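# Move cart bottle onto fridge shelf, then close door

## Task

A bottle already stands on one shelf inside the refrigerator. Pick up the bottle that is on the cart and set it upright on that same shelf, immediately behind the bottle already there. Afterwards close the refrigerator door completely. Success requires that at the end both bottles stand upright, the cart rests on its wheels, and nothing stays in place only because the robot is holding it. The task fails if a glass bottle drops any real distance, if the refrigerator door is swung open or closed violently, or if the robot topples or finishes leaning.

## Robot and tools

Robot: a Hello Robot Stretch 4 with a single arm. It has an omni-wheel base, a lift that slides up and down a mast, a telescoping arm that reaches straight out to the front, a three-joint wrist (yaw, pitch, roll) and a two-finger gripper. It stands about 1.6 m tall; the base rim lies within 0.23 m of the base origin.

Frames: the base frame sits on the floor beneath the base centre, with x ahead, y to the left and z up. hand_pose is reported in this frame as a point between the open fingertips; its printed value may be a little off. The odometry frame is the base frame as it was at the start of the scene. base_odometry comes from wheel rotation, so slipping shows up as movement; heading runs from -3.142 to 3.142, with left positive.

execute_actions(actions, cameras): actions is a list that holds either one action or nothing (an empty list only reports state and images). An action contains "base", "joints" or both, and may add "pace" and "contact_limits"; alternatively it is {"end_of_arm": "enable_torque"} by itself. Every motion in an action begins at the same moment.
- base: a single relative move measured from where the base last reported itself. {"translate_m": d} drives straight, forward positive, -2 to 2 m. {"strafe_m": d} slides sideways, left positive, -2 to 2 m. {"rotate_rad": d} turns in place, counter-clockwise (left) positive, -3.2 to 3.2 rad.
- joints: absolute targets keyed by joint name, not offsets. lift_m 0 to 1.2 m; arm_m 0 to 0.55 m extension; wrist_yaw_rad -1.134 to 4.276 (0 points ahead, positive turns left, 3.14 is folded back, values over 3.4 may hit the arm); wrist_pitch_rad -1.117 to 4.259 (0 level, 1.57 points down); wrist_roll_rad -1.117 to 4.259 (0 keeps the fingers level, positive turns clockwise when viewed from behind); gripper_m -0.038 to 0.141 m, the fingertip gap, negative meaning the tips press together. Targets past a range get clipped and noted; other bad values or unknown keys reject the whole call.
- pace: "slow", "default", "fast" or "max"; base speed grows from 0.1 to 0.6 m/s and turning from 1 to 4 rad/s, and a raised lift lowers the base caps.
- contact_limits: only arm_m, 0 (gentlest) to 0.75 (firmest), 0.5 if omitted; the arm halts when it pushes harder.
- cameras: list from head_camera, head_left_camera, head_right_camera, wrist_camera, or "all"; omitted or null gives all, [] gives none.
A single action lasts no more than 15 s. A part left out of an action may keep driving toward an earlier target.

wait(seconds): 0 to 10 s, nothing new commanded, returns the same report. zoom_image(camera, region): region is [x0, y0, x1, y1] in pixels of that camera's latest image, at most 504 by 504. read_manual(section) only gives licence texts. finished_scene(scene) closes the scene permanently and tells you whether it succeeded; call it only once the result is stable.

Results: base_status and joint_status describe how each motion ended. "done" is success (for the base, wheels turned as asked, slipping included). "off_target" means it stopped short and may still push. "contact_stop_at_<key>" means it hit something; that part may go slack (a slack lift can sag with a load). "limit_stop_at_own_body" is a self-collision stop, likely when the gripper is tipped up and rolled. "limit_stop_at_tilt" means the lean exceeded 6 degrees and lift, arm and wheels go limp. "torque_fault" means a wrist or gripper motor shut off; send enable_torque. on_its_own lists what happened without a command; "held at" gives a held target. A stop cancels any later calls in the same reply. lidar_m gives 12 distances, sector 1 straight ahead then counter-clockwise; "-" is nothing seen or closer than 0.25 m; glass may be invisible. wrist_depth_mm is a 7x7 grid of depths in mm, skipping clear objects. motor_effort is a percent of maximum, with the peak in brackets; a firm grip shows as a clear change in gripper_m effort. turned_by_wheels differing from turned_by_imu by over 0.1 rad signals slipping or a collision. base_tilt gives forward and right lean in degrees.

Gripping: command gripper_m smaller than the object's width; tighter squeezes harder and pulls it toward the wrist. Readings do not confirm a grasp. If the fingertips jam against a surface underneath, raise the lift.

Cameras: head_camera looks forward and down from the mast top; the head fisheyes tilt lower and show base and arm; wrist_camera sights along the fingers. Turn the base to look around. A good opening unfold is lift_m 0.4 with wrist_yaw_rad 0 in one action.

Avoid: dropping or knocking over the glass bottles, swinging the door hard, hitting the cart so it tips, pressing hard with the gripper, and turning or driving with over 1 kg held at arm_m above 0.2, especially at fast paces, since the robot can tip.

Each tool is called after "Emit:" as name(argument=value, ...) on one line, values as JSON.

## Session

Emit:
execute_actions(actions=[])

Scene clock: 0.00 s.
base_odometry: x=+0.000 y=+0.000 heading=+0.000 (m, m, rad; odometry frame)
turned_by_wheels: +0.000 (rad since the last result)
turned_by_imu: +0.000 (rad since the last result)
base_tilt: forward=+1.1 right=+0.6 (deg)
lidar_m: 1.87 1.64 2.23 1.70 0.68 0.67 0.80 1.32 1.45 1.70 1.10 1.22
base_status: not commanded
joint_positions: lift_m=+0.122 arm_m=+0.001 wrist_yaw_rad=+3.224 wrist_pitch_rad=+0.019 wrist_roll_rad=+0.001 gripper_m=+0.057
joint_status: not commanded
motor_effort: lift_m=+19 arm_m=-1 wrist_yaw_rad=-2 wrist_pitch_rad=-8 wrist_roll_rad=-1 gripper_m=-2 wheel_0=+0 wheel_1=+0 wheel_2=+1 (%)
hand_pose: x=-0.1224 y=+0.0633 z=+0.2945 quat_wxyz=(-0.041, -0.010, +0.000, +0.999) (m; base frame)
wrist_depth_mm: - - 134 - 1708 750 732 / - - 133 1229 1098 1008 931 / - 105 133 1576 1756 1464 1281 / - 124 140 - 1863 1499 1255 / 188 1499 1756 1808 1756 1464 1255 / 195 1138 198 1205 196 1118 1078 / 198 274 809 106 759 715 759
pictures: head_camera, head_left_camera, head_right_camera, wrist_camera
camera_calibration (this result's frames):
wrist_camera: T_world_to_cam=[[-0.0663714, 0.997506, -0.0239957, -0.065295], [0.023587, -0.0224735, -0.999469, 0.353332], [-0.997516, -0.0669022, -0.0220366, 0.114079], [0, 0, 0, 1]] pos_world=[0.101128, 0.0807049, 0.354092]
Images, in order (width x height): head_camera 420x560, head_left_camera 420x672, head_right_camera 420x672, wrist_camera 616x392.

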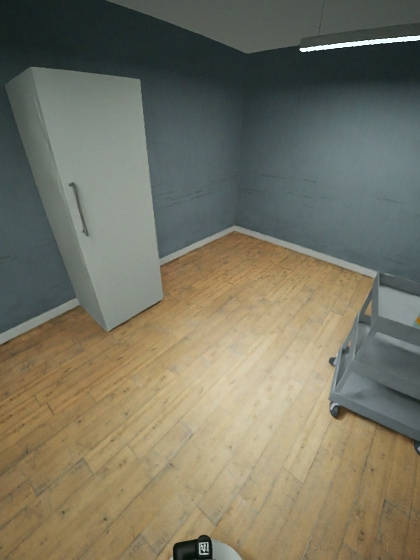

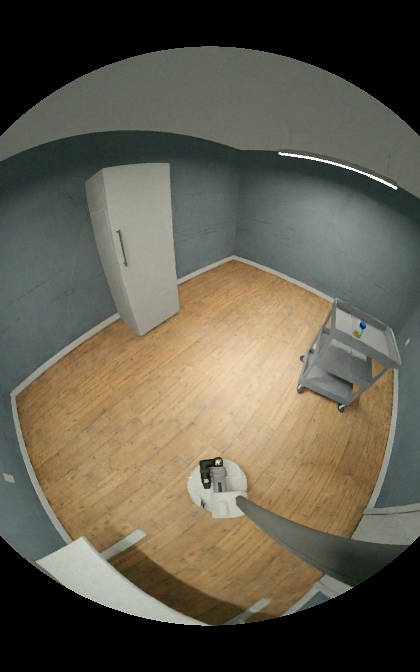

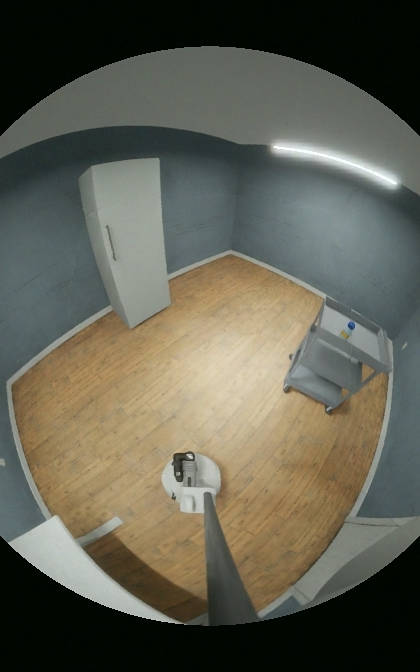

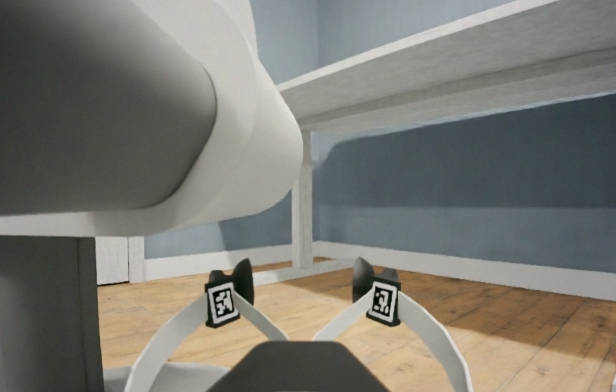

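Emit:
execute_actions(actions=[{"base":{"rotate_rad":0.75},"joints":{"lift_m":0.75,"wrist_yaw_rad":0,"wrist_pitch_rad":0,"gripper_m":0.1}}], cameras=[])

Emit:
execute_actions(actions=[{"base":{"strafe_m":-0.45}}], cameras=[])

Emit:
execute_actions(actions=[{"base":{"translate_m":0.7}}], cameras=["head_camera","head_left_camera","wrist_camera"])

Scene clock: 4.20 s.
base_odometry: x=+0.000 y=+0.000 heading=+0.749 (m, m, rad; odometry frame)
turned_by_wheels: +0.749 (rad since the last result)
turned_by_imu: +0.745 (rad since the last result)
base_tilt: forward=+1.0 right=+0.6 (deg)
lidar_m: 1.78 2.17 1.53 0.67 0.70 0.91 1.46 1.50 1.23 1.11 3.37 1.66
base_status: done
joint_positions: lift_m=+0.750 arm_m=+0.001 wrist_yaw_rad=+0.000 wrist_pitch_rad=+0.003 wrist_roll_rad=+0.001 gripper_m=+0.100
joint_status: all done
motor_effort: lift_m=+22(24) arm_m=-1(1) wrist_yaw_rad=-2(6) wrist_pitch_rad=-10(12) wrist_roll_rad=-1(1) gripper_m=-2(3) wheel_0=-3(9) wheel_1=-5(10) wheel_2=-3(9) (%)
hand_pose: x=+0.4608 y=-0.0873 z=+0.9272 quat_wxyz=(+1.000, +0.001, +0.001, +0.000) (m; base frame)
wrist_depth_mm: - - - - 1537 1464 - / - - - - 1576 1464 - / - - - - 1576 1464 - / 1983 - - - 1576 1430 - / 1983 - - - 1618 1464 - / 1983 - - - 211 1464 - / 1983 1983 - 106 1576 1464 1983
pictures: none
No camera images: the call's "cameras" was empty. Leave "cameras" out to get every camera's image.

Scene clock: 7.03 s.
base_odometry: x=+0.306 y=-0.329 heading=+0.749 (m, m, rad; odometry frame)
turned_by_wheels: +0.000 (rad since the last result)
turned_by_imu: +0.000 (rad since the last result)
base_tilt: forward=+1.0 right=+0.6 (deg)
lidar_m: 1.59 2.32 2.01 1.12 1.17 1.53 1.41 1.50 0.73 0.67 2.88 1.70
base_status: done
joint_positions: lift_m=+0.750 arm_m=+0.001 wrist_yaw_rad=+0.000 wrist_pitch_rad=+0.003 wrist_roll_rad=+0.001 gripper_m=+0.100
joint_status: not commanded
motor_effort: lift_m=+21(22) arm_m=-1(1) wrist_yaw_rad=+0(2) wrist_pitch_rad=-11(9) wrist_roll_rad=+0(1) gripper_m=-1(1) wheel_0=+1(5) wheel_1=-3(15) wheel_2=+0(2) (%)
hand_pose: x=+0.4607 y=-0.0874 z=+0.9273 quat_wxyz=(+1.000, +0.001, +0.001, +0.000) (m; base frame)
wrist_depth_mm: - - - 1464 1464 - - / - - - 1464 1464 - - / - - - 1464 1464 - - / - - - 1464 1464 - - / - - - 1464 1464 - - / - - - 1430 211 - - / 1983 - - 106 1464 - -
pictures: none
No camera images: the call's "cameras" was empty. Leave "cameras" out to get every camera's image.

Scene clock: 10.87 s.
base_odometry: x=+0.819 y=+0.147 heading=+0.749 (m, m, rad; odometry frame)
turned_by_wheels: +0.000 (rad since the last result)
turned_by_imu: -0.001 (rad since the last result)
base_tilt: forward=+1.0 right=+0.6 (deg)
lidar_m: 0.86 1.62 2.05 1.95 1.27 1.63 2.14 0.99 0.92 2.77 2.35 0.96
base_status: done
joint_positions: lift_m=+0.750 arm_m=+0.001 wrist_yaw_rad=+0.000 wrist_pitch_rad=+0.003 wrist_roll_rad=+0.001 gripper_m=+0.100
joint_status: not commanded
motor_effort: lift_m=+21(20) arm_m=-1(1) wrist_yaw_rad=-2(4) wrist_pitch_rad=-12(11) wrist_roll_rad=-1(2) gripper_m=+0(0) wheel_0=+1(8) wheel_1=+4(14) wheel_2=-1(13) (%)
hand_pose: x=+0.4607 y=-0.0874 z=+0.9273 quat_wxyz=(+1.000, +0.001, +0.001, +0.000) (m; base frame)
wrist_depth_mm: 1336 1366 1366 741 750 759 1078 / 1336 1366 1366 741 741 750 1098 / 1336 1366 1366 741 741 759 759 / 1336 1366 1366 732 741 750 759 / 1336 1336 1366 732 732 750 759 / 1336 1336 1366 723 211 750 750 / 1308 1336 1366 106 732 750 1078
pictures: head_camera, head_left_camera, wrist_camera
camera_calibration (this result's frames):
wrist_camera: T_world_to_cam=[[-0.0157205, -0.999582, -0.0242588, -0.0587046], [-0.0051183, 0.0243419, -0.999691, 0.986217], [0.999863, -0.0155914, -0.00549883, -0.231486], [0, 0, 0, 1]] pos_world=[0.235579, -0.0862957, 0.983215]
Images, in order (width x height): head_camera 420x560, head_left_camera 420x672, wrist_camera 616x392.

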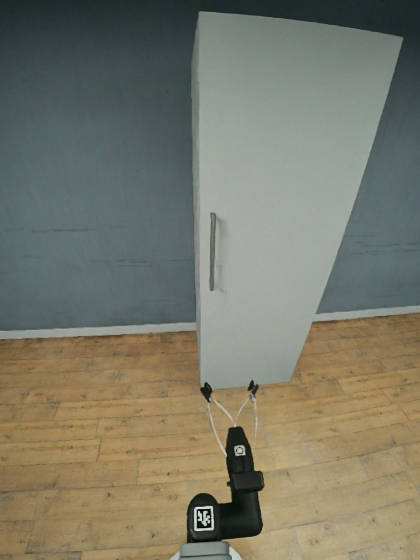

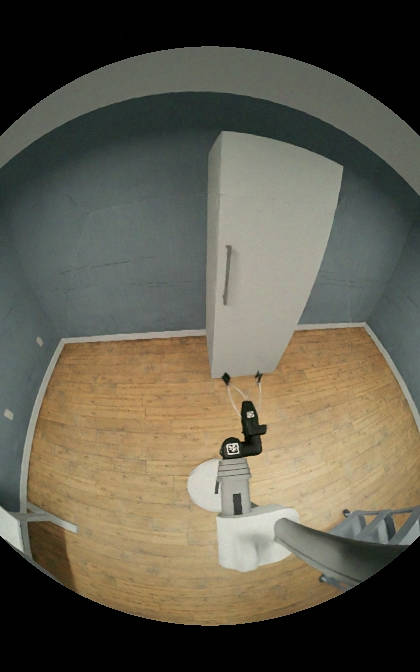

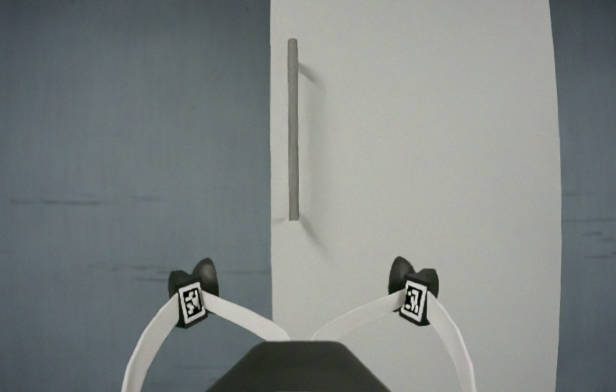

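Emit:
execute_actions(actions=[{"base":{"rotate_rad":0.035},"joints":{"lift_m":0.84,"arm_m":0.33}}], cameras=["head_camera","wrist_camera"])

Scene clock: 13.73 s.
base_odometry: x=+0.819 y=+0.147 heading=+0.784 (m, m, rad; odometry frame)
turned_by_wheels: +0.034 (rad since the last result)
turned_by_imu: +0.034 (rad since the last result)
base_tilt: forward=+1.0 right=+0.5 (deg)
lidar_m: 0.87 1.61 2.01 1.92 1.27 1.68 2.14 0.96 0.97 2.76 2.26 0.98
base_status: done
joint_positions: lift_m=+0.840 arm_m=+0.329 wrist_yaw_rad=+0.000 wrist_pitch_rad=+0.002 wrist_roll_rad=+0.001 gripper_m=+0.100
joint_status: all done
motor_effort: lift_m=+21(22) arm_m=+5(0) wrist_yaw_rad=-2(2) wrist_pitch_rad=-9(11) wrist_roll_rad=+0(1) gripper_m=-1(1) wheel_0=-2(3) wheel_1=-3(7) wheel_2=-2(5) (%)
hand_pose: x=+0.7886 y=-0.0874 z=+1.0173 quat_wxyz=(+1.000, +0.001, +0.001, +0.000) (m; base frame)
wrist_depth_mm: 1042 1025 1042 402 402 402 402 / 1042 1042 1042 402 399 402 402 / 1025 1042 1025 402 399 399 402 / 1042 1042 1042 402 399 402 402 / 1025 1025 1042 399 397 399 399 / 1025 1042 1042 399 210 397 399 / 1025 1025 1042 106 397 399 399
pictures: head_camera, wrist_camera
camera_calibration (this result's frames):
wrist_camera: T_world_to_cam=[[-0.0156315, -0.999583, -0.0242661, -0.0514074], [-0.00465501, 0.0243416, -0.999693, 1.07754], [0.999867, -0.0155138, -0.00503357, -0.559231], [0, 0, 0, 1]] pos_world=[0.563369, -0.0862908, 1.07315]
Images, in order (width x height): head_camera 420x560, wrist_camera 616x392.

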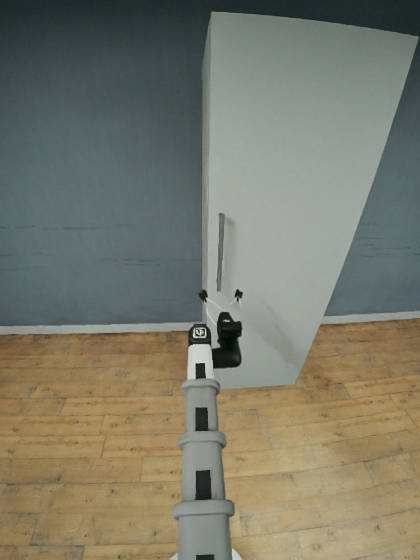

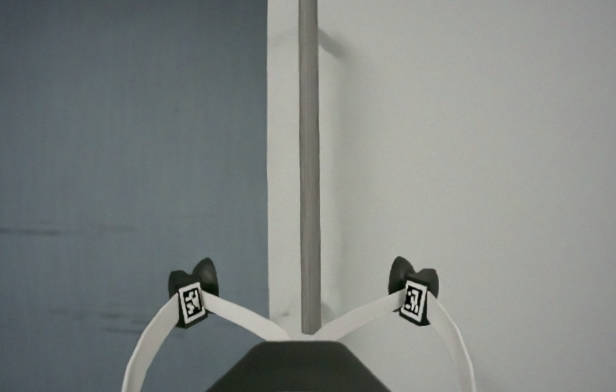

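Emit:
execute_actions(actions=[{"joints":{"lift_m":0.88,"arm_m":0.44},"contact_limits":{"arm_m":0.15}}], cameras=[])

Emit:
execute_actions(actions=[{"joints":{"gripper_m":-0.02}}], cameras=["head_camera","wrist_camera"])

Emit:
execute_actions(actions=[{"joints":{"arm_m":0.3},"base":{"strafe_m":-0.01},"pace":"slow"}], cameras=["head_camera","wrist_camera"])

Scene clock: 15.57 s.
base_odometry: x=+0.819 y=+0.147 heading=+0.784 (m, m, rad; odometry frame)
turned_by_wheels: +0.000 (rad since the last result)
turned_by_imu: +0.000 (rad since the last result)
base_tilt: forward=+1.0 right=+0.5 (deg)
lidar_m: 0.88 1.62 2.01 1.93 1.26 1.70 2.13 0.95 0.98 2.75 2.29 0.97
base_status: not commanded
joint_positions: lift_m=+0.880 arm_m=+0.439 wrist_yaw_rad=+0.000 wrist_pitch_rad=+0.002 wrist_roll_rad=+0.001 gripper_m=+0.100
joint_status: all done
motor_effort: lift_m=+22(23) arm_m=+5(9) wrist_yaw_rad=-2(1) wrist_pitch_rad=-10(9) wrist_roll_rad=-1(1) gripper_m=-1(1) wheel_0=-1(1) wheel_1=-3(4) wheel_2=-2(3) (%)
contact_limits: arm_m 0.15
hand_pose: x=+0.8986 y=-0.0874 z=+1.0573 quat_wxyz=(+1.000, +0.001, +0.001, +0.000) (m; base frame)
wrist_depth_mm: 931 917 917 290 290 291 291 / 931 931 917 289 290 290 290 / 917 931 917 289 289 291 290 / 917 931 917 289 289 290 290 / 917 917 917 287 289 289 289 / 917 917 289 232 211 289 289 / 917 917 917 106 287 287 289
pictures: none
No camera images: the call's "cameras" was empty. Leave "cameras" out to get every camera's image.

Scene clock: 17.50 s.
base_odometry: x=+0.819 y=+0.147 heading=+0.784 (m, m, rad; odometry frame)
turned_by_wheels: +0.000 (rad since the last result)
turned_by_imu: +0.000 (rad since the last result)
base_tilt: forward=+1.0 right=+0.6 (deg)
lidar_m: 0.88 1.60 2.04 1.93 1.27 1.64 2.14 0.95 1.00 2.76 2.25 0.98
base_status: not commanded
joint_positions: lift_m=+0.880 arm_m=+0.440 wrist_yaw_rad=+0.000 wrist_pitch_rad=+0.002 wrist_roll_rad=+0.001 gripper_m=-0.019
joint_status: all done
motor_effort: lift_m=+22(22) arm_m=+1(5) wrist_yaw_rad=-3(6) wrist_pitch_rad=-8(9) wrist_roll_rad=-1(1) gripper_m=-24(23) wheel_0=-2(1) wheel_1=-3(3) wheel_2=-2(2) (%)
hand_pose: x=+0.8993 y=-0.0874 z=+1.0573 quat_wxyz=(+1.000, +0.001, +0.001, +0.000) (m; base frame)
wrist_depth_mm: 917 917 931 289 289 290 291 / 917 931 917 289 289 289 289 / 917 931 917 287 289 289 289 / 917 917 904 287 287 289 290 / 917 917 917 286 287 289 289 / 917 917 182 206 181 287 287 / 904 917 904 106 286 287 287
pictures: head_camera, wrist_camera
camera_calibration (this result's frames):
wrist_camera: T_world_to_cam=[[-0.0155314, -0.999585, -0.0242666, -0.0487668], [-0.00465745, 0.0243416, -0.999693, 1.11805], [0.999869, -0.0154136, -0.00503358, -0.669723], [0, 0, 0, 1]] pos_world=[0.674084, -0.0862845, 1.11315]
Images, in order (width x height): head_camera 420x560, wrist_camera 616x392.

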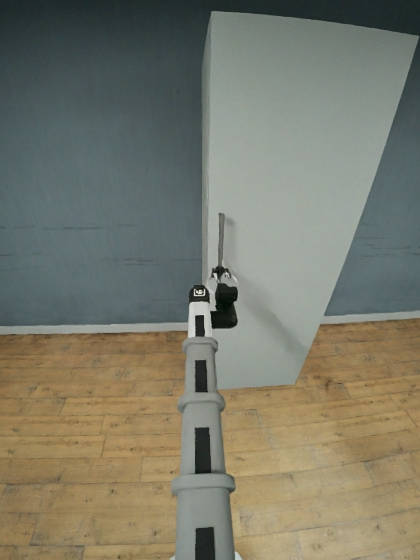

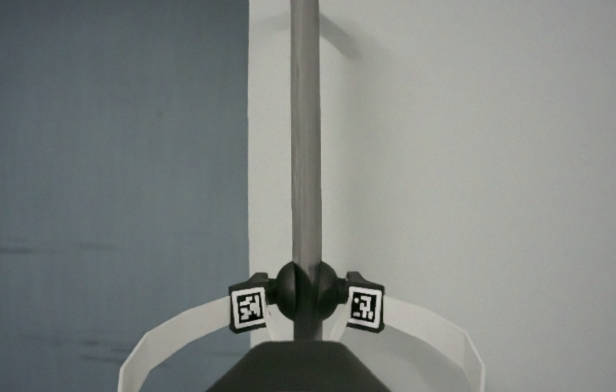

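Scene clock: 20.17 s.
base_odometry: x=+0.826 y=+0.140 heading=+0.783 (m, m, rad; odometry frame)
turned_by_wheels: -0.001 (rad since the last result)
turned_by_imu: -0.001 (rad since the last result)
base_tilt: forward=+1.1 right=+0.7 (deg)
lidar_m: 0.88 1.62 2.04 1.93 1.31 1.71 2.14 0.92 0.99 2.75 2.29 0.97
base_status: done
joint_positions: lift_m=+0.880 arm_m=+0.301 wrist_yaw_rad=+0.000 wrist_pitch_rad=+0.002 wrist_roll_rad=+0.001 gripper_m=-0.020
joint_status: all done
motor_effort: lift_m=+22(22) arm_m=-5(9) wrist_yaw_rad=-1(13) wrist_pitch_rad=-9(9) wrist_roll_rad=-1(1) gripper_m=-14(25) wheel_0=+0(3) wheel_1=-6(13) wheel_2=-1(4) (%)
hand_pose: x=+0.7603 y=-0.0874 z=+1.0573 quat_wxyz=(+1.000, +0.001, +0.001, +0.000) (m; base frame)
wrist_depth_mm: 1078 1060 1078 430 430 433 433 / 1060 1078 1078 427 430 433 430 / 1060 1060 1060 430 430 430 433 / 1042 1060 1060 427 430 430 430 / 1060 1078 1060 427 427 430 430 / 1060 1060 182 200 182 427 427 / 1060 1042 1042 106 427 427 427
pictures: head_camera, wrist_camera
camera_calibration (this result's frames):
wrist_camera: T_world_to_cam=[[-0.015709, -0.999582, -0.0242662, -0.0508425], [-0.0046531, 0.024342, -0.999693, 1.1174], [0.999866, -0.0155913, -0.00503355, -0.530726], [0, 0, 0, 1]] pos_world=[0.535056, -0.0862957, 1.11315]
Images, in order (width x height): head_camera 420x560, wrist_camera 616x392.

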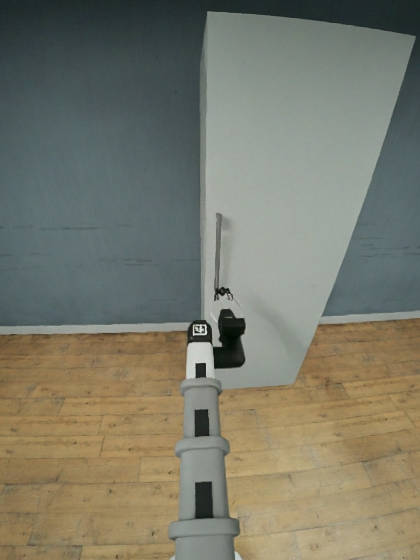

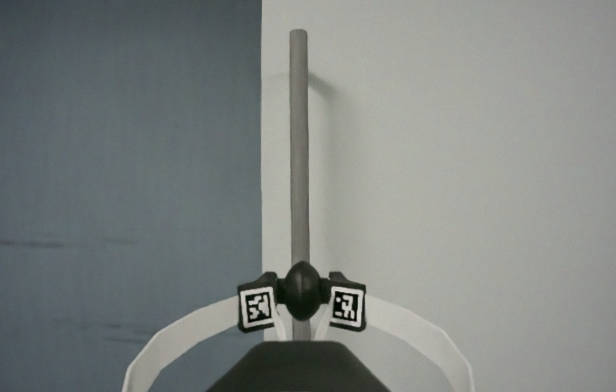

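Emit:
execute_actions(actions=[{"joints":{"gripper_m":0.05,"arm_m":0.36}}], cameras=[])

Emit:
execute_actions(actions=[{"joints":{"arm_m":0.472},"contact_limits":{"arm_m":0.12},"pace":"slow"}], cameras=[])

Emit:
execute_actions(actions=[{"joints":{"gripper_m":-0.035}}], cameras=["wrist_camera"])

Emit:
execute_actions(actions=[{"joints":{"arm_m":0.37},"pace":"slow"}], cameras=["head_camera","wrist_camera"])

Scene clock: 22.23 s.
base_odometry: x=+0.826 y=+0.140 heading=+0.783 (m, m, rad; odometry frame)
turned_by_wheels: +0.000 (rad since the last result)
turned_by_imu: +0.000 (rad since the last result)
base_tilt: forward=+1.1 right=+0.5 (deg)
lidar_m: 0.88 1.62 2.04 1.93 1.27 1.72 2.13 0.97 0.96 2.75 2.25 0.97
base_status: not commanded
joint_positions: lift_m=+0.880 arm_m=+0.359 wrist_yaw_rad=+0.000 wrist_pitch_rad=+0.002 wrist_roll_rad=+0.001 gripper_m=+0.050
joint_status: all done
motor_effort: lift_m=+22(22) arm_m=+5(5) wrist_yaw_rad=-2(1) wrist_pitch_rad=-7(8) wrist_roll_rad=-1(1) gripper_m=-4(14) wheel_0=+0(0) wheel_1=-6(6) wheel_2=-1(1) (%)
hand_pose: x=+0.8186 y=-0.0874 z=+1.0573 quat_wxyz=(+1.000, +0.001, +0.001, +0.000) (m; base frame)
wrist_depth_mm: 1008 1008 1025 370 370 373 373 / 991 991 1008 370 370 373 373 / 1008 1008 1008 368 370 370 373 / 1008 1008 1008 370 370 370 370 / 991 991 991 368 370 370 370 / 991 991 195 368 196 368 368 / 991 1008 991 106 366 368 370
pictures: none
No camera images: the call's "cameras" was empty. Leave "cameras" out to get every camera's image.

Scene clock: 24.63 s.
base_odometry: x=+0.826 y=+0.140 heading=+0.783 (m, m, rad; odometry frame)
turned_by_wheels: +0.000 (rad since the last result)
turned_by_imu: +0.000 (rad since the last result)
base_tilt: forward=+1.1 right=+0.6 (deg)
lidar_m: 0.91 1.60 2.05 1.95 1.28 1.69 2.14 0.94 0.97 2.75 2.30 0.97
base_status: not commanded
joint_positions: lift_m=+0.880 arm_m=+0.471 wrist_yaw_rad=+0.000 wrist_pitch_rad=+0.002 wrist_roll_rad=+0.001 gripper_m=+0.050
joint_status: all done
motor_effort: lift_m=+22(22) arm_m=+5(5) wrist_yaw_rad=-2(2) wrist_pitch_rad=-8(9) wrist_roll_rad=-1(0) gripper_m=-4(3) wheel_0=+0(0) wheel_1=-6(6) wheel_2=-1(1) (%)
contact_limits: arm_m 0.12
hand_pose: x=+0.9305 y=-0.0874 z=+1.0573 quat_wxyz=(+1.000, +0.001, +0.001, +0.000) (m; base frame)
wrist_depth_mm: 891 891 891 257 258 258 259 / 891 891 891 257 257 258 259 / 891 891 891 257 257 258 259 / 891 891 891 257 257 257 257 / 891 891 891 256 256 256 257 / 878 891 195 200 196 256 257 / 878 878 891 106 255 256 -
pictures: none
No camera images: the call's "cameras" was empty. Leave "cameras" out to get every camera's image.

Scene clock: 26.17 s.
base_odometry: x=+0.826 y=+0.141 heading=+0.785 (m, m, rad; odometry frame)
turned_by_wheels: +0.002 (rad since the last result)
turned_by_imu: -0.003 (rad since the last result)
base_tilt: forward=+1.3 right=+0.7 (deg)
lidar_m: 0.88 1.61 2.05 1.94 1.28 1.68 2.14 0.96 0.97 2.74 2.24 0.95
base_status: not commanded
joint_positions: lift_m=+0.880 arm_m=+0.473 wrist_yaw_rad=+0.023 wrist_pitch_rad=-0.001 wrist_roll_rad=+0.001 gripper_m=-0.034
joint_status: all done
on_its_own: wrist_yaw_rad is at rest, and its effort (-67) is outside its rest range (-13 to +13)
motor_effort: lift_m=+21(22) arm_m=-8(8) wrist_yaw_rad=-67(67) wrist_pitch_rad=+1(10) wrist_roll_rad=-1(1) gripper_m=-27(28) wheel_0=+1(1) wheel_1=-5(6) wheel_2=+16(16) (%)
hand_pose: x=+0.9348 y=-0.0809 z=+1.0584 quat_wxyz=(+1.000, +0.001, -0.001, +0.011) (m; base frame)
wrist_depth_mm: 891 891 891 244 243 243 - / 891 891 878 243 243 242 240 / 904 891 891 243 242 241 240 / 891 891 878 242 242 241 239 / 891 878 891 213 241 240 239 / 878 878 182 185 179 240 238 / 891 891 878 106 240 239 -
pictures: wrist_camera
camera_calibration (this result's frames):
wrist_camera: T_world_to_cam=[[0.00698867, -0.99968, -0.0243183, -0.0626996], [-0.00188797, 0.0243056, -0.999703, 1.11652], [0.999974, 0.00703251, -0.0017175, -0.706912], [0, 0, 0, 1]] pos_world=[0.70944, -0.0848458, 1.11345]
Images, in order (width x height): wrist_camera 616x392.

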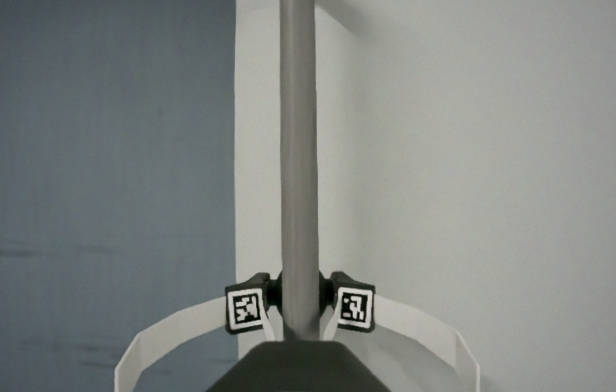

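Scene clock: 28.47 s.
base_odometry: x=+0.826 y=+0.140 heading=+0.782 (m, m, rad; odometry frame)
turned_by_wheels: -0.003 (rad since the last result)
turned_by_imu: -0.002 (rad since the last result)
base_tilt: forward=+0.9 right=+0.6 (deg)
lidar_m: 0.75 1.59 2.04 1.95 1.27 1.71 2.15 0.93 0.98 2.77 2.30 0.89
base_status: not commanded
joint_positions: lift_m=+0.880 arm_m=+0.371 wrist_yaw_rad=-0.013 wrist_pitch_rad=+0.003 wrist_roll_rad=+0.001 gripper_m=-0.035
joint_status: all done
on_its_own: wrist_yaw_rad is at rest, and its effort (+35) is outside its rest range (-13 to +13)
motor_effort: lift_m=+18(21) arm_m=-7(21) wrist_yaw_rad=+35(80) wrist_pitch_rad=-10(31) wrist_roll_rad=-1(1) gripper_m=-19(30) wheel_0=-12(11) wheel_1=-5(5) wheel_2=-6(22) (%)
hand_pose: x=+0.8295 y=-0.0912 z=+1.0574 quat_wxyz=(+1.000, +0.001, +0.001, -0.006) (m; base frame)
wrist_depth_mm: 976 991 991 227 251 271 289 / 960 991 991 227 250 270 287 / 976 976 991 226 249 267 286 / 976 976 976 226 248 267 285 / 976 991 991 225 248 267 285 / 960 960 181 181 181 266 283 / 976 976 991 106 247 264 285
pictures: head_camera, wrist_camera
camera_calibration (this result's frames):
wrist_camera: T_world_to_cam=[[-0.028732, -0.999293, -0.0242568, -0.04268], [-0.00498312, 0.0244097, -0.99969, 1.11816], [0.999575, -0.0286022, -0.00568094, -0.60026], [0, 0, 0, 1]] pos_world=[0.60435, -0.0871127, 1.11337]
Images, in order (width x height): head_camera 420x560, wrist_camera 616x392.

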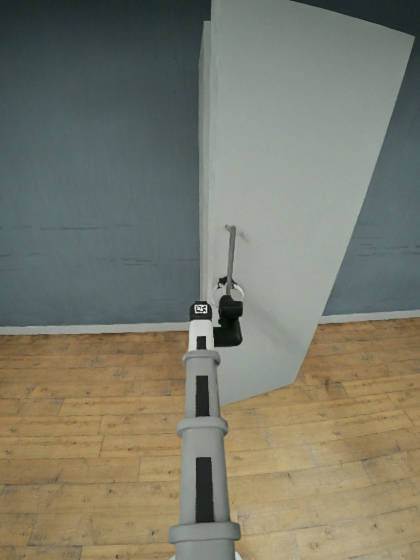

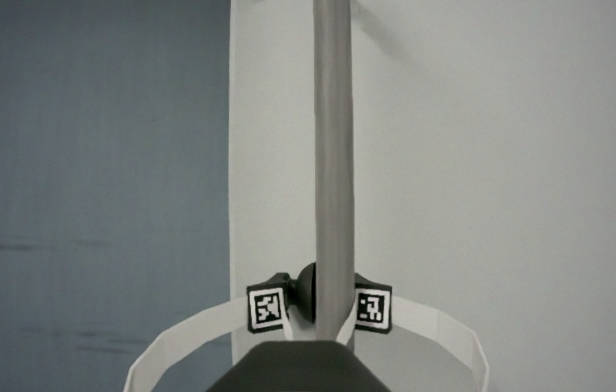

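Emit:
execute_actions(actions=[{"joints":{"arm_m":0.275},"base":{"strafe_m":-0.075},"pace":"slow"}], cameras=["wrist_camera"])

Scene clock: 32.07 s.
base_odometry: x=+0.879 y=+0.087 heading=+0.782 (m, m, rad; odometry frame)
turned_by_wheels: +0.000 (rad since the last result)
turned_by_imu: +0.000 (rad since the last result)
base_tilt: forward=+1.0 right=+0.6 (deg)
lidar_m: 0.65 1.60 2.13 1.93 1.34 1.78 2.12 0.88 0.94 2.68 2.28 0.83
base_status: done
joint_positions: lift_m=+0.880 arm_m=+0.276 wrist_yaw_rad=+0.001 wrist_pitch_rad=+0.003 wrist_roll_rad=+0.001 gripper_m=-0.035
joint_status: all done
motor_effort: lift_m=+19(19) arm_m=-4(9) wrist_yaw_rad=-3(36) wrist_pitch_rad=-9(11) wrist_roll_rad=-1(1) gripper_m=-19(20) wheel_0=+4(10) wheel_1=-5(14) wheel_2=+2(3) (%)
hand_pose: x=+0.7353 y=-0.0873 z=+1.0575 quat_wxyz=(+1.000, +0.001, +0.001, +0.000) (m; base frame)
wrist_depth_mm: 1098 1098 230 240 281 319 359 / 1078 1098 230 239 279 319 355 / 1098 1098 230 240 277 317 355 / 1098 1078 229 239 278 314 355 / 1098 1078 229 239 277 314 351 / 1078 1078 180 180 180 314 351 / 1078 1098 228 106 277 315 353
pictures: wrist_camera
camera_calibration (this result's frames):
wrist_camera: T_world_to_cam=[[-0.015192, -0.99959, -0.0242608, -0.0514659], [-0.00500701, 0.0243394, -0.999691, 1.1177], [0.999872, -0.0150659, -0.00537472, -0.505344], [0, 0, 0, 1]] pos_world=[0.510094, -0.0862624, 1.11339]
Images, in order (width x height): wrist_camera 616x392.

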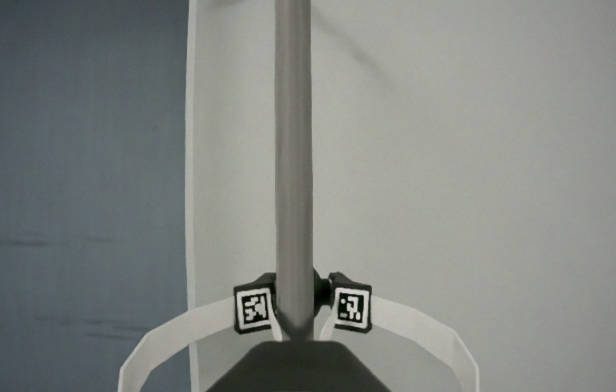

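Emit:
execute_actions(actions=[{"joints":{"arm_m":0.185},"base":{"strafe_m":-0.08},"pace":"slow"}], cameras=["wrist_camera"])

Emit:
execute_actions(actions=[{"joints":{"arm_m":0.115},"base":{"strafe_m":-0.105},"pace":"slow"}], cameras=["wrist_camera","head_camera"])

Scene clock: 34.63 s.
base_odometry: x=+0.935 y=+0.031 heading=+0.782 (m, m, rad; odometry frame)
turned_by_wheels: +0.000 (rad since the last result)
turned_by_imu: +0.000 (rad since the last result)
base_tilt: forward=+1.1 right=+0.6 (deg)
lidar_m: 0.56 1.62 2.18 1.92 1.42 1.94 2.14 0.83 0.94 2.58 2.28 0.78
base_status: done
joint_positions: lift_m=+0.880 arm_m=+0.186 wrist_yaw_rad=+0.003 wrist_pitch_rad=+0.002 wrist_roll_rad=+0.001 gripper_m=-0.035
joint_status: all done
motor_effort: lift_m=+18(19) arm_m=-5(5) wrist_yaw_rad=-11(33) wrist_pitch_rad=-9(9) wrist_roll_rad=-1(1) gripper_m=-19(19) wheel_0=+4(15) wheel_1=-5(10) wheel_2=-1(3) (%)
hand_pose: x=+0.6455 y=-0.0866 z=+1.0575 quat_wxyz=(+1.000, +0.001, +0.001, +0.001) (m; base frame)
wrist_depth_mm: 1182 1182 218 256 309 394 517 / 1182 1182 218 255 307 392 508 / 1205 1182 218 255 304 387 500 / 1182 1182 217 254 304 382 500 / 1182 1205 217 253 303 384 496 / 1182 1182 181 181 181 382 496 / 1182 204 211 106 303 384 488
pictures: wrist_camera
camera_calibration (this result's frames):
wrist_camera: T_world_to_cam=[[-0.01305, -0.99962, -0.0242618, -0.0535959], [-0.00497661, 0.0243285, -0.999692, 1.11724], [0.999902, -0.0129252, -0.00529221, -0.415484], [0, 0, 0, 1]] pos_world=[0.420305, -0.0861266, 1.1134]
Images, in order (width x height): wrist_camera 616x392.

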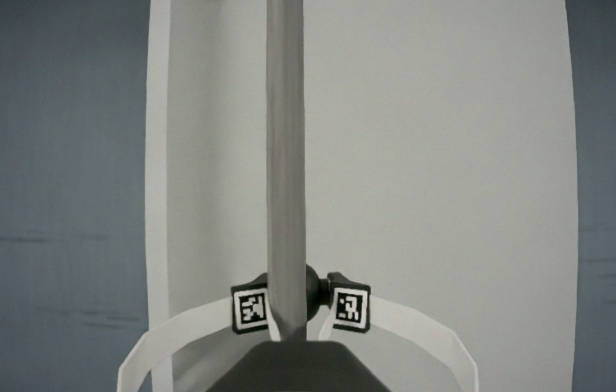

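Scene clock: 36.83 s.
base_odometry: x=+1.009 y=-0.044 heading=+0.782 (m, m, rad; odometry frame)
turned_by_wheels: +0.000 (rad since the last result)
turned_by_imu: +0.001 (rad since the last result)
base_tilt: forward=+1.0 right=+0.6 (deg)
lidar_m: 0.49 1.61 2.21 1.91 1.52 2.04 2.14 0.79 0.92 2.48 2.29 0.75
base_status: done
joint_positions: lift_m=+0.880 arm_m=+0.116 wrist_yaw_rad=+0.002 wrist_pitch_rad=+0.002 wrist_roll_rad=+0.001 gripper_m=-0.035
joint_status: all done
motor_effort: lift_m=+19(18) arm_m=-3(9) wrist_yaw_rad=-9(16) wrist_pitch_rad=-10(9) wrist_roll_rad=-1(1) gripper_m=-16(19) wheel_0=+8(14) wheel_1=-4(9) wheel_2=-1(2) (%)
hand_pose: x=+0.5752 y=-0.0868 z=+1.0575 quat_wxyz=(+1.000, +0.001, +0.001, +0.001) (m; base frame)
wrist_depth_mm: 1255 179 202 257 357 591 1281 / 1255 179 202 257 351 580 1281 / 1255 179 202 256 347 564 1281 / 1255 179 202 255 345 554 1281 / 1229 178 200 254 345 559 1281 / 1229 178 181 160 181 559 1255 / 1255 172 193 106 345 564 1281
pictures: head_camera, wrist_camera
camera_calibration (this result's frames):
wrist_camera: T_world_to_cam=[[-0.0134977, -0.999615, -0.0242617, -0.0543847], [-0.00496573, 0.0243306, -0.999692, 1.11689], [0.999897, -0.0133731, -0.00529223, -0.345229], [0, 0, 0, 1]] pos_world=[0.350006, -0.086155, 1.1134]
Images, in order (width x height): head_camera 420x560, wrist_camera 616x392.

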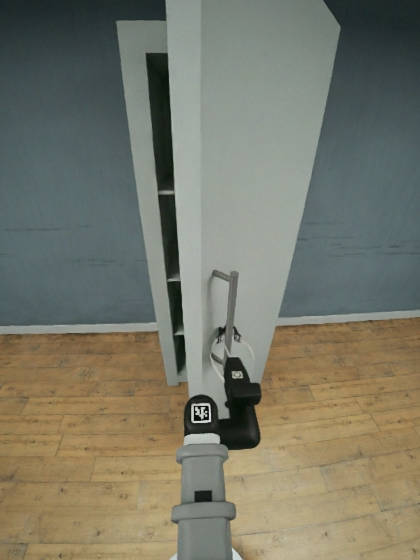

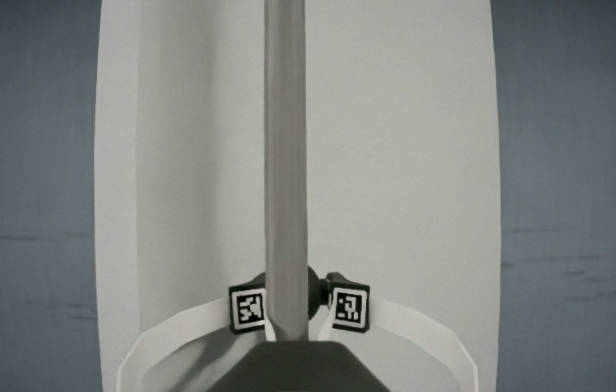

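Emit:
execute_actions(actions=[{"joints":{"arm_m":0.045},"base":{"strafe_m":-0.12},"pace":"slow"}], cameras=["wrist_camera","head_camera"])

Scene clock: 39.60 s.
base_odometry: x=+1.093 y=-0.129 heading=+0.782 (m, m, rad; odometry frame)
turned_by_wheels: +0.000 (rad since the last result)
turned_by_imu: +0.000 (rad since the last result)
base_tilt: forward=+1.0 right=+0.7 (deg)
lidar_m: 0.41 1.06 2.22 1.92 1.64 2.24 2.14 0.72 0.89 2.37 2.31 0.85
base_status: done
joint_positions: lift_m=+0.880 arm_m=+0.046 wrist_yaw_rad=+0.000 wrist_pitch_rad=+0.002 wrist_roll_rad=+0.001 gripper_m=-0.035
joint_status: all done
motor_effort: lift_m=+18(18) arm_m=-5(8) wrist_yaw_rad=-1(12) wrist_pitch_rad=-10(10) wrist_roll_rad=-1(1) gripper_m=-18(18) wheel_0=+3(12) wheel_1=-6(13) wheel_2=+0(1) (%)
hand_pose: x=+0.5052 y=-0.0875 z=+1.0575 quat_wxyz=(+1.000, +0.001, +0.001, +0.000) (m; base frame)
wrist_depth_mm: 1336 166 203 249 564 1366 1366 / 1308 165 203 249 549 1336 1336 / 1308 165 204 248 539 1336 1366 / 1308 165 202 248 535 1336 1336 / 1308 164 202 245 530 1336 1366 / 1308 164 179 182 179 1308 1336 / 1336 161 191 106 530 1336 1336
pictures: head_camera, wrist_camera
camera_calibration (this result's frames):
wrist_camera: T_world_to_cam=[[-0.0160243, -0.999577, -0.0242621, -0.0547788], [-0.00490423, 0.0243435, -0.999692, 1.11653], [0.99986, -0.0159004, -0.00529225, -0.275432], [0, 0, 0, 1]] pos_world=[0.279991, -0.0863153, 1.1134]
Images, in order (width x height): head_camera 420x560, wrist_camera 616x392.

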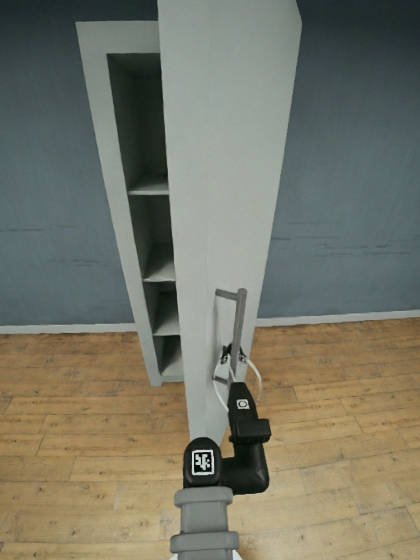

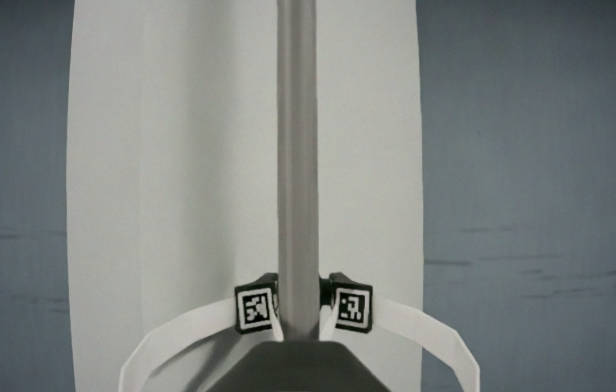

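Emit:
execute_actions(actions=[{"joints":{"arm_m":0.035},"base":{"strafe_m":-0.22},"pace":"slow"}], cameras=["wrist_camera","head_camera","head_left_camera"])

Scene clock: 43.20 s.
base_odometry: x=+1.248 y=-0.285 heading=+0.782 (m, m, rad; odometry frame)
turned_by_wheels: +0.000 (rad since the last result)
turned_by_imu: +0.000 (rad since the last result)
base_tilt: forward=+1.1 right=+0.6 (deg)
lidar_m: 0.33 1.08 2.19 1.94 1.84 2.24 0.67 0.68 2.26 2.16 2.22 1.65
base_status: done
joint_positions: lift_m=+0.880 arm_m=+0.036 wrist_yaw_rad=+0.000 wrist_pitch_rad=+0.002 wrist_roll_rad=+0.001 gripper_m=-0.035
joint_status: all done
motor_effort: lift_m=+18(19) arm_m=-4(5) wrist_yaw_rad=-2(8) wrist_pitch_rad=-9(10) wrist_roll_rad=-1(1) gripper_m=-18(19) wheel_0=+2(10) wheel_1=-5(8) wheel_2=+0(2) (%)
hand_pose: x=+0.4952 y=-0.0874 z=+1.0575 quat_wxyz=(+1.000, +0.001, +0.001, +0.000) (m; base frame)
wrist_depth_mm: 111 121 209 144 1366 1366 1366 / 111 122 210 144 1336 1366 1366 / 111 123 211 143 1366 1336 1336 / 111 123 211 142 1366 1366 1366 / 111 122 209 142 1366 1366 1366 / 111 121 176 141 179 1336 1366 / 110 117 185 106 1366 1366 1336
pictures: head_camera, head_left_camera, wrist_camera
camera_calibration (this result's frames):
wrist_camera: T_world_to_cam=[[-0.0155999, -0.999584, -0.024262, -0.0550277], [-0.0049146, 0.0243413, -0.999692, 1.11648], [0.999866, -0.0154759, -0.00529227, -0.265381], [0, 0, 0, 1]] pos_world=[0.269974, -0.0862884, 1.1134]
Images, in order (width x height): head_camera 420x560, head_left_camera 420x672, wrist_camera 616x392.

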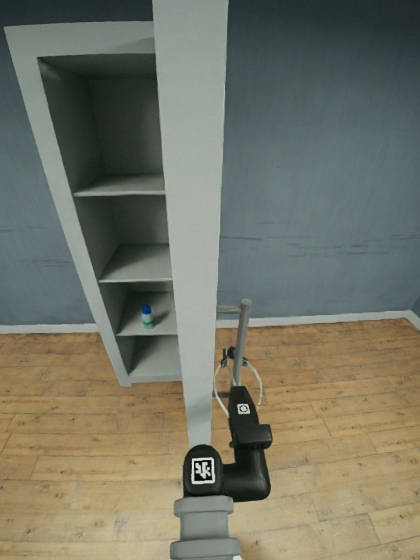

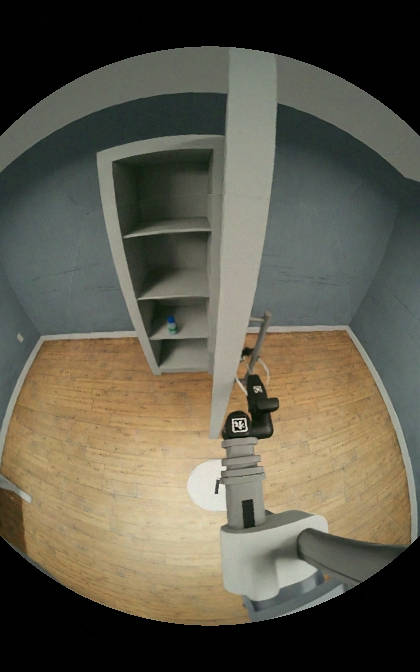

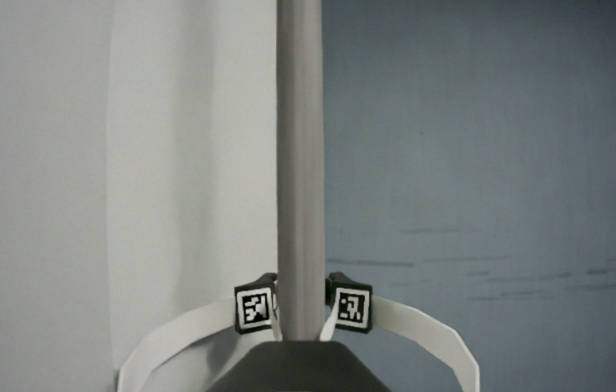

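Emit:
execute_actions(actions=[{"joints":{"arm_m":0.01},"base":{"strafe_m":-0.11},"pace":"slow"}], cameras=[])

Emit:
execute_actions(actions=[{"joints":{"gripper_m":0.04}}], cameras=["wrist_camera","head_camera"])

Scene clock: 45.80 s.
base_odometry: x=+1.325 y=-0.362 heading=+0.783 (m, m, rad; odometry frame)
turned_by_wheels: +0.002 (rad since the last result)
turned_by_imu: +0.002 (rad since the last result)
base_tilt: forward=+1.1 right=+0.6 (deg)
lidar_m: 0.35 1.06 2.22 1.98 1.97 2.24 0.66 0.64 2.16 2.04 2.13 1.65
base_status: done
joint_positions: lift_m=+0.880 arm_m=+0.011 wrist_yaw_rad=+0.028 wrist_pitch_rad=+0.002 wrist_roll_rad=+0.001 gripper_m=-0.035
joint_status: all done
on_its_own: wrist_yaw_rad is at rest, and its effort (-81) is outside its rest range (-13 to +13)
motor_effort: lift_m=+19(19) arm_m=-5(3) wrist_yaw_rad=-81(82) wrist_pitch_rad=-8(9) wrist_roll_rad=-1(1) gripper_m=-17(19) wheel_0=+18(15) wheel_1=-4(12) wheel_2=+7(4) (%)
hand_pose: x=+0.4725 y=-0.0794 z=+1.0575 quat_wxyz=(+1.000, +0.000, +0.001, +0.014) (m; base frame)
wrist_depth_mm: 136 159 244 1397 1366 1366 1336 / 136 160 246 1366 1366 1366 1336 / 135 162 247 1397 1366 1336 1336 / 135 161 247 1366 1366 1336 1336 / 135 160 244 1366 1336 1336 1336 / 135 148 176 186 1366 1336 1336 / 135 139 237 106 1366 1336 1336
pictures: none
No camera images: the call's "cameras" was empty. Leave "cameras" out to get every camera's image.

Scene clock: 47.27 s.
base_odometry: x=+1.325 y=-0.363 heading=+0.783 (m, m, rad; odometry frame)
turned_by_wheels: +0.000 (rad since the last result)
turned_by_imu: -0.001 (rad since the last result)
base_tilt: forward=+1.1 right=+0.6 (deg)
lidar_m: 0.34 1.07 2.20 2.00 1.97 2.24 0.65 0.67 2.16 2.02 2.14 1.64
base_status: not commanded
joint_positions: lift_m=+0.880 arm_m=+0.010 wrist_yaw_rad=+0.011 wrist_pitch_rad=+0.002 wrist_roll_rad=+0.001 gripper_m=+0.040
joint_status: all done
on_its_own: wrist_yaw_rad is at rest, and its effort (-33) is outside its rest range (-13 to +13)
motor_effort: lift_m=+19(19) arm_m=+0(4) wrist_yaw_rad=-33(82) wrist_pitch_rad=-8(9) wrist_roll_rad=-1(1) gripper_m=-6(20) wheel_0=+14(18) wheel_1=-2(4) wheel_2=+3(7) (%)
hand_pose: x=+0.4704 y=-0.0842 z=+1.0577 quat_wxyz=(+1.000, +0.001, +0.001, +0.006) (m; base frame)
wrist_depth_mm: 137 175 247 1366 1397 1366 1366 / 137 177 250 1397 1366 1366 1366 / 137 178 251 1366 1366 1366 1366 / 136 178 251 1397 1366 1397 1366 / 136 177 249 1366 1366 1366 1366 / 136 163 177 1366 194 1366 1336 / 136 149 265 106 1366 1366 1366
pictures: head_camera, wrist_camera
camera_calibration (this result's frames):
wrist_camera: T_world_to_cam=[[-0.00459829, -0.999695, -0.0242724, -0.0574085], [-0.00445179, 0.0242929, -0.999695, 1.11627], [0.99998, -0.00448883, -0.00456214, -0.240441], [0, 0, 0, 1]] pos_world=[0.245141, -0.0855878, 1.11344]
Images, in order (width x height): head_camera 420x560, wrist_camera 616x392.

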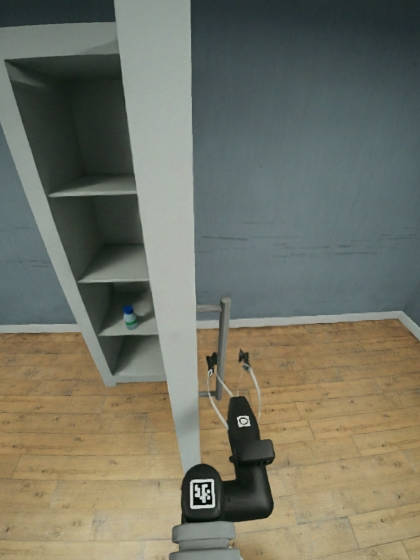

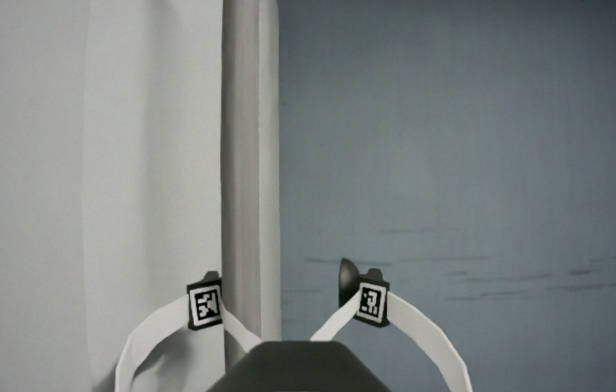

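Emit:
execute_actions(actions=[{"base":{"strafe_m":0.027},"pace":"slow"}], cameras=["wrist_camera"])

Emit:
execute_actions(actions=[{"base":{"translate_m":-0.12},"pace":"slow"}], cameras=["wrist_camera","head_camera"])

Scene clock: 48.97 s.
base_odometry: x=+1.306 y=-0.344 heading=+0.783 (m, m, rad; odometry frame)
turned_by_wheels: +0.000 (rad since the last result)
turned_by_imu: +0.000 (rad since the last result)
base_tilt: forward=+1.0 right=+0.6 (deg)
lidar_m: 0.31 1.07 2.22 1.92 1.95 2.24 0.65 0.66 2.17 2.06 2.16 1.64
base_status: done
joint_positions: lift_m=+0.880 arm_m=+0.010 wrist_yaw_rad=+0.000 wrist_pitch_rad=+0.002 wrist_roll_rad=+0.001 gripper_m=+0.040
joint_status: not commanded
motor_effort: lift_m=+18(18) arm_m=+0(0) wrist_yaw_rad=-2(35) wrist_pitch_rad=-7(9) wrist_roll_rad=-1(1) gripper_m=-5(6) wheel_0=-2(17) wheel_1=+5(13) wheel_2=+0(2) (%)
hand_pose: x=+0.4694 y=-0.0873 z=+1.0577 quat_wxyz=(+1.000, +0.001, +0.001, +0.000) (m; base frame)
wrist_depth_mm: 136 136 281 1397 1366 1397 1397 / 136 136 283 1366 1397 1366 1366 / 136 136 285 1397 1366 1397 1397 / 135 136 283 1366 1366 1366 1397 / 135 135 246 1366 1366 1397 1397 / 135 135 191 173 194 1366 1397 / 134 135 235 106 1397 1366 1366
pictures: wrist_camera
camera_calibration (this result's frames):
wrist_camera: T_world_to_cam=[[-0.0154367, -0.999586, -0.0242701, -0.0554501], [-0.00440382, 0.0243407, -0.999694, 1.11626], [0.999871, -0.0153251, -0.00477773, -0.240193], [0, 0, 0, 1]] pos_world=[0.244222, -0.0862789, 1.11343]
Images, in order (width x height): wrist_camera 616x392.

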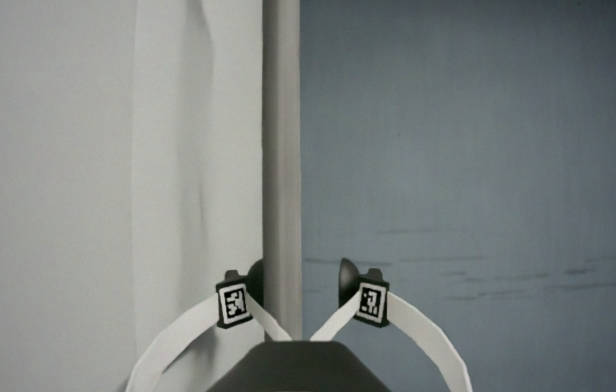

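Scene clock: 51.47 s.
base_odometry: x=+1.221 y=-0.428 heading=+0.783 (m, m, rad; odometry frame)
turned_by_wheels: -0.001 (rad since the last result)
turned_by_imu: -0.001 (rad since the last result)
base_tilt: forward=+1.0 right=+0.6 (deg)
lidar_m: 0.46 1.18 2.38 1.90 1.94 2.12 0.52 0.53 2.16 2.07 2.16 1.77
base_status: done
joint_positions: lift_m=+0.880 arm_m=+0.010 wrist_yaw_rad=+0.000 wrist_pitch_rad=+0.002 wrist_roll_rad=+0.001 gripper_m=+0.040
joint_status: not commanded
motor_effort: lift_m=+19(18) arm_m=+0(0) wrist_yaw_rad=-2(2) wrist_pitch_rad=-8(8) wrist_roll_rad=-1(1) gripper_m=-4(4) wheel_0=-5(5) wheel_1=-6(6) wheel_2=+3(7) (%)
hand_pose: x=+0.4694 y=-0.0874 z=+1.0577 quat_wxyz=(+1.000, +0.001, +0.001, +0.000) (m; base frame)
wrist_depth_mm: 946 257 272 1537 1537 1537 1537 / 946 257 274 1537 1499 1537 1537 / 960 256 276 1499 1499 1499 1499 / 960 256 276 1499 1499 1499 1537 / 960 256 256 1499 1499 1499 1499 / 931 255 194 654 195 1499 1499 / 917 255 255 106 1499 1537 1499
pictures: head_camera, wrist_camera
camera_calibration (this result's frames):
wrist_camera: T_world_to_cam=[[-0.0154977, -0.999585, -0.0242703, -0.0554389], [-0.00440246, 0.0243412, -0.999694, 1.11626], [0.99987, -0.0153861, -0.00477786, -0.240193], [0, 0, 0, 1]] pos_world=[0.244217, -0.0862827, 1.11343]
Images, in order (width x height): head_camera 420x560, wrist_camera 616x392.

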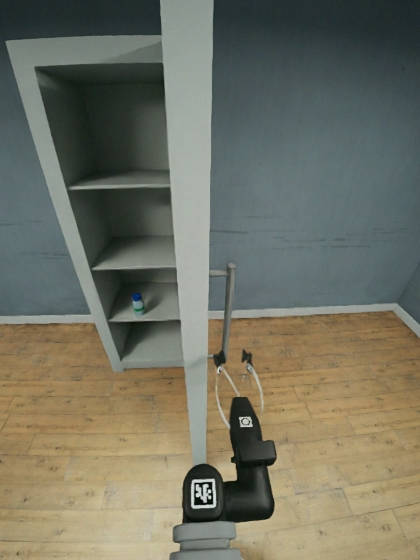

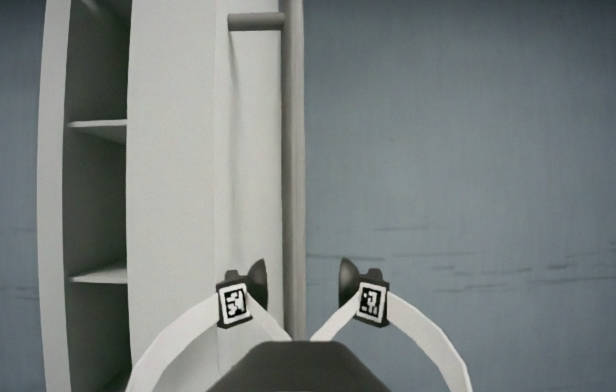

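Free. Turn right towards the cart.

Emit:
execute_actions(actions=[{"base":{"rotate_rad":-2.8},"joints":{"wrist_pitch_rad":0.55,"lift_m":0.97,"gripper_m":0.14}}], cameras=["wrist_camera","head_camera"])

Scene clock: 54.40 s.
base_odometry: x=+1.221 y=-0.428 heading=-2.017 (m, m, rad; odometry frame)
turned_by_wheels: -2.799 (rad since the last result)
turned_by_imu: -2.788 (rad since the last result)
base_tilt: forward=+1.0 right=+0.7 (deg)
lidar_m: 0.54 0.58 2.09 2.08 1.94 0.46 0.49 2.07 2.62 1.88 2.21 0.53
base_status: done
joint_positions: lift_m=+0.970 arm_m=+0.010 wrist_yaw_rad=+0.000 wrist_pitch_rad=+0.551 wrist_roll_rad=+0.001 gripper_m=+0.140
joint_status: all done
motor_effort: lift_m=+22(24) arm_m=+0(0) wrist_yaw_rad=-2(2) wrist_pitch_rad=-7(5) wrist_roll_rad=-1(1) gripper_m=-2(6) wheel_0=+2(7) wheel_1=+6(13) wheel_2=+3(11) (%)
hand_pose: x=+0.4266 y=-0.0874 z=+0.9968 quat_wxyz=(+0.962, +0.001, +0.272, +0.000) (m; base frame)
wrist_depth_mm: - - 1863 1708 1618 1499 1397 / - - 1983 1863 1708 1618 1499 / - - 946 946 946 1708 1618 / - 715 732 691 759 1863 1708 / 1756 554 580 580 574 1808 1756 / 1464 469 430 418 407 1430 1464 / 1281 759 778 106 750 1255 1281
pictures: head_camera, wrist_camera
camera_calibration (this result's frames):
wrist_camera: T_world_to_cam=[[-0.0261866, -0.999579, -0.0124875, -0.0648533], [-0.525819, 0.0243972, -0.850246, 1.12875], [0.850193, -0.0156988, -0.526237, 0.385931], [0, 0, 0, 1]] pos_world=[0.263702, -0.0863056, 1.16199]
Images, in order (width x height): head_camera 420x560, wrist_camera 616x392.

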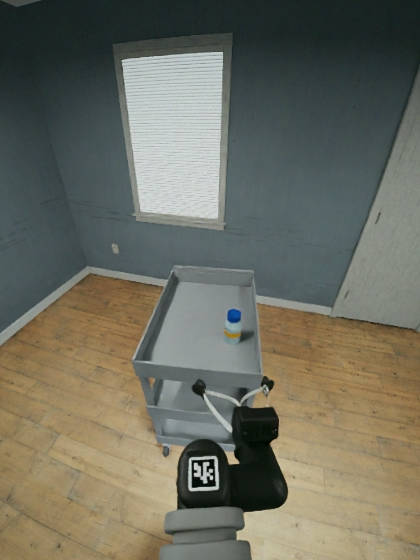

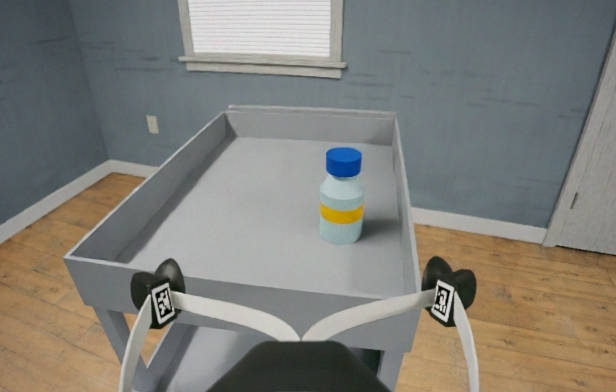

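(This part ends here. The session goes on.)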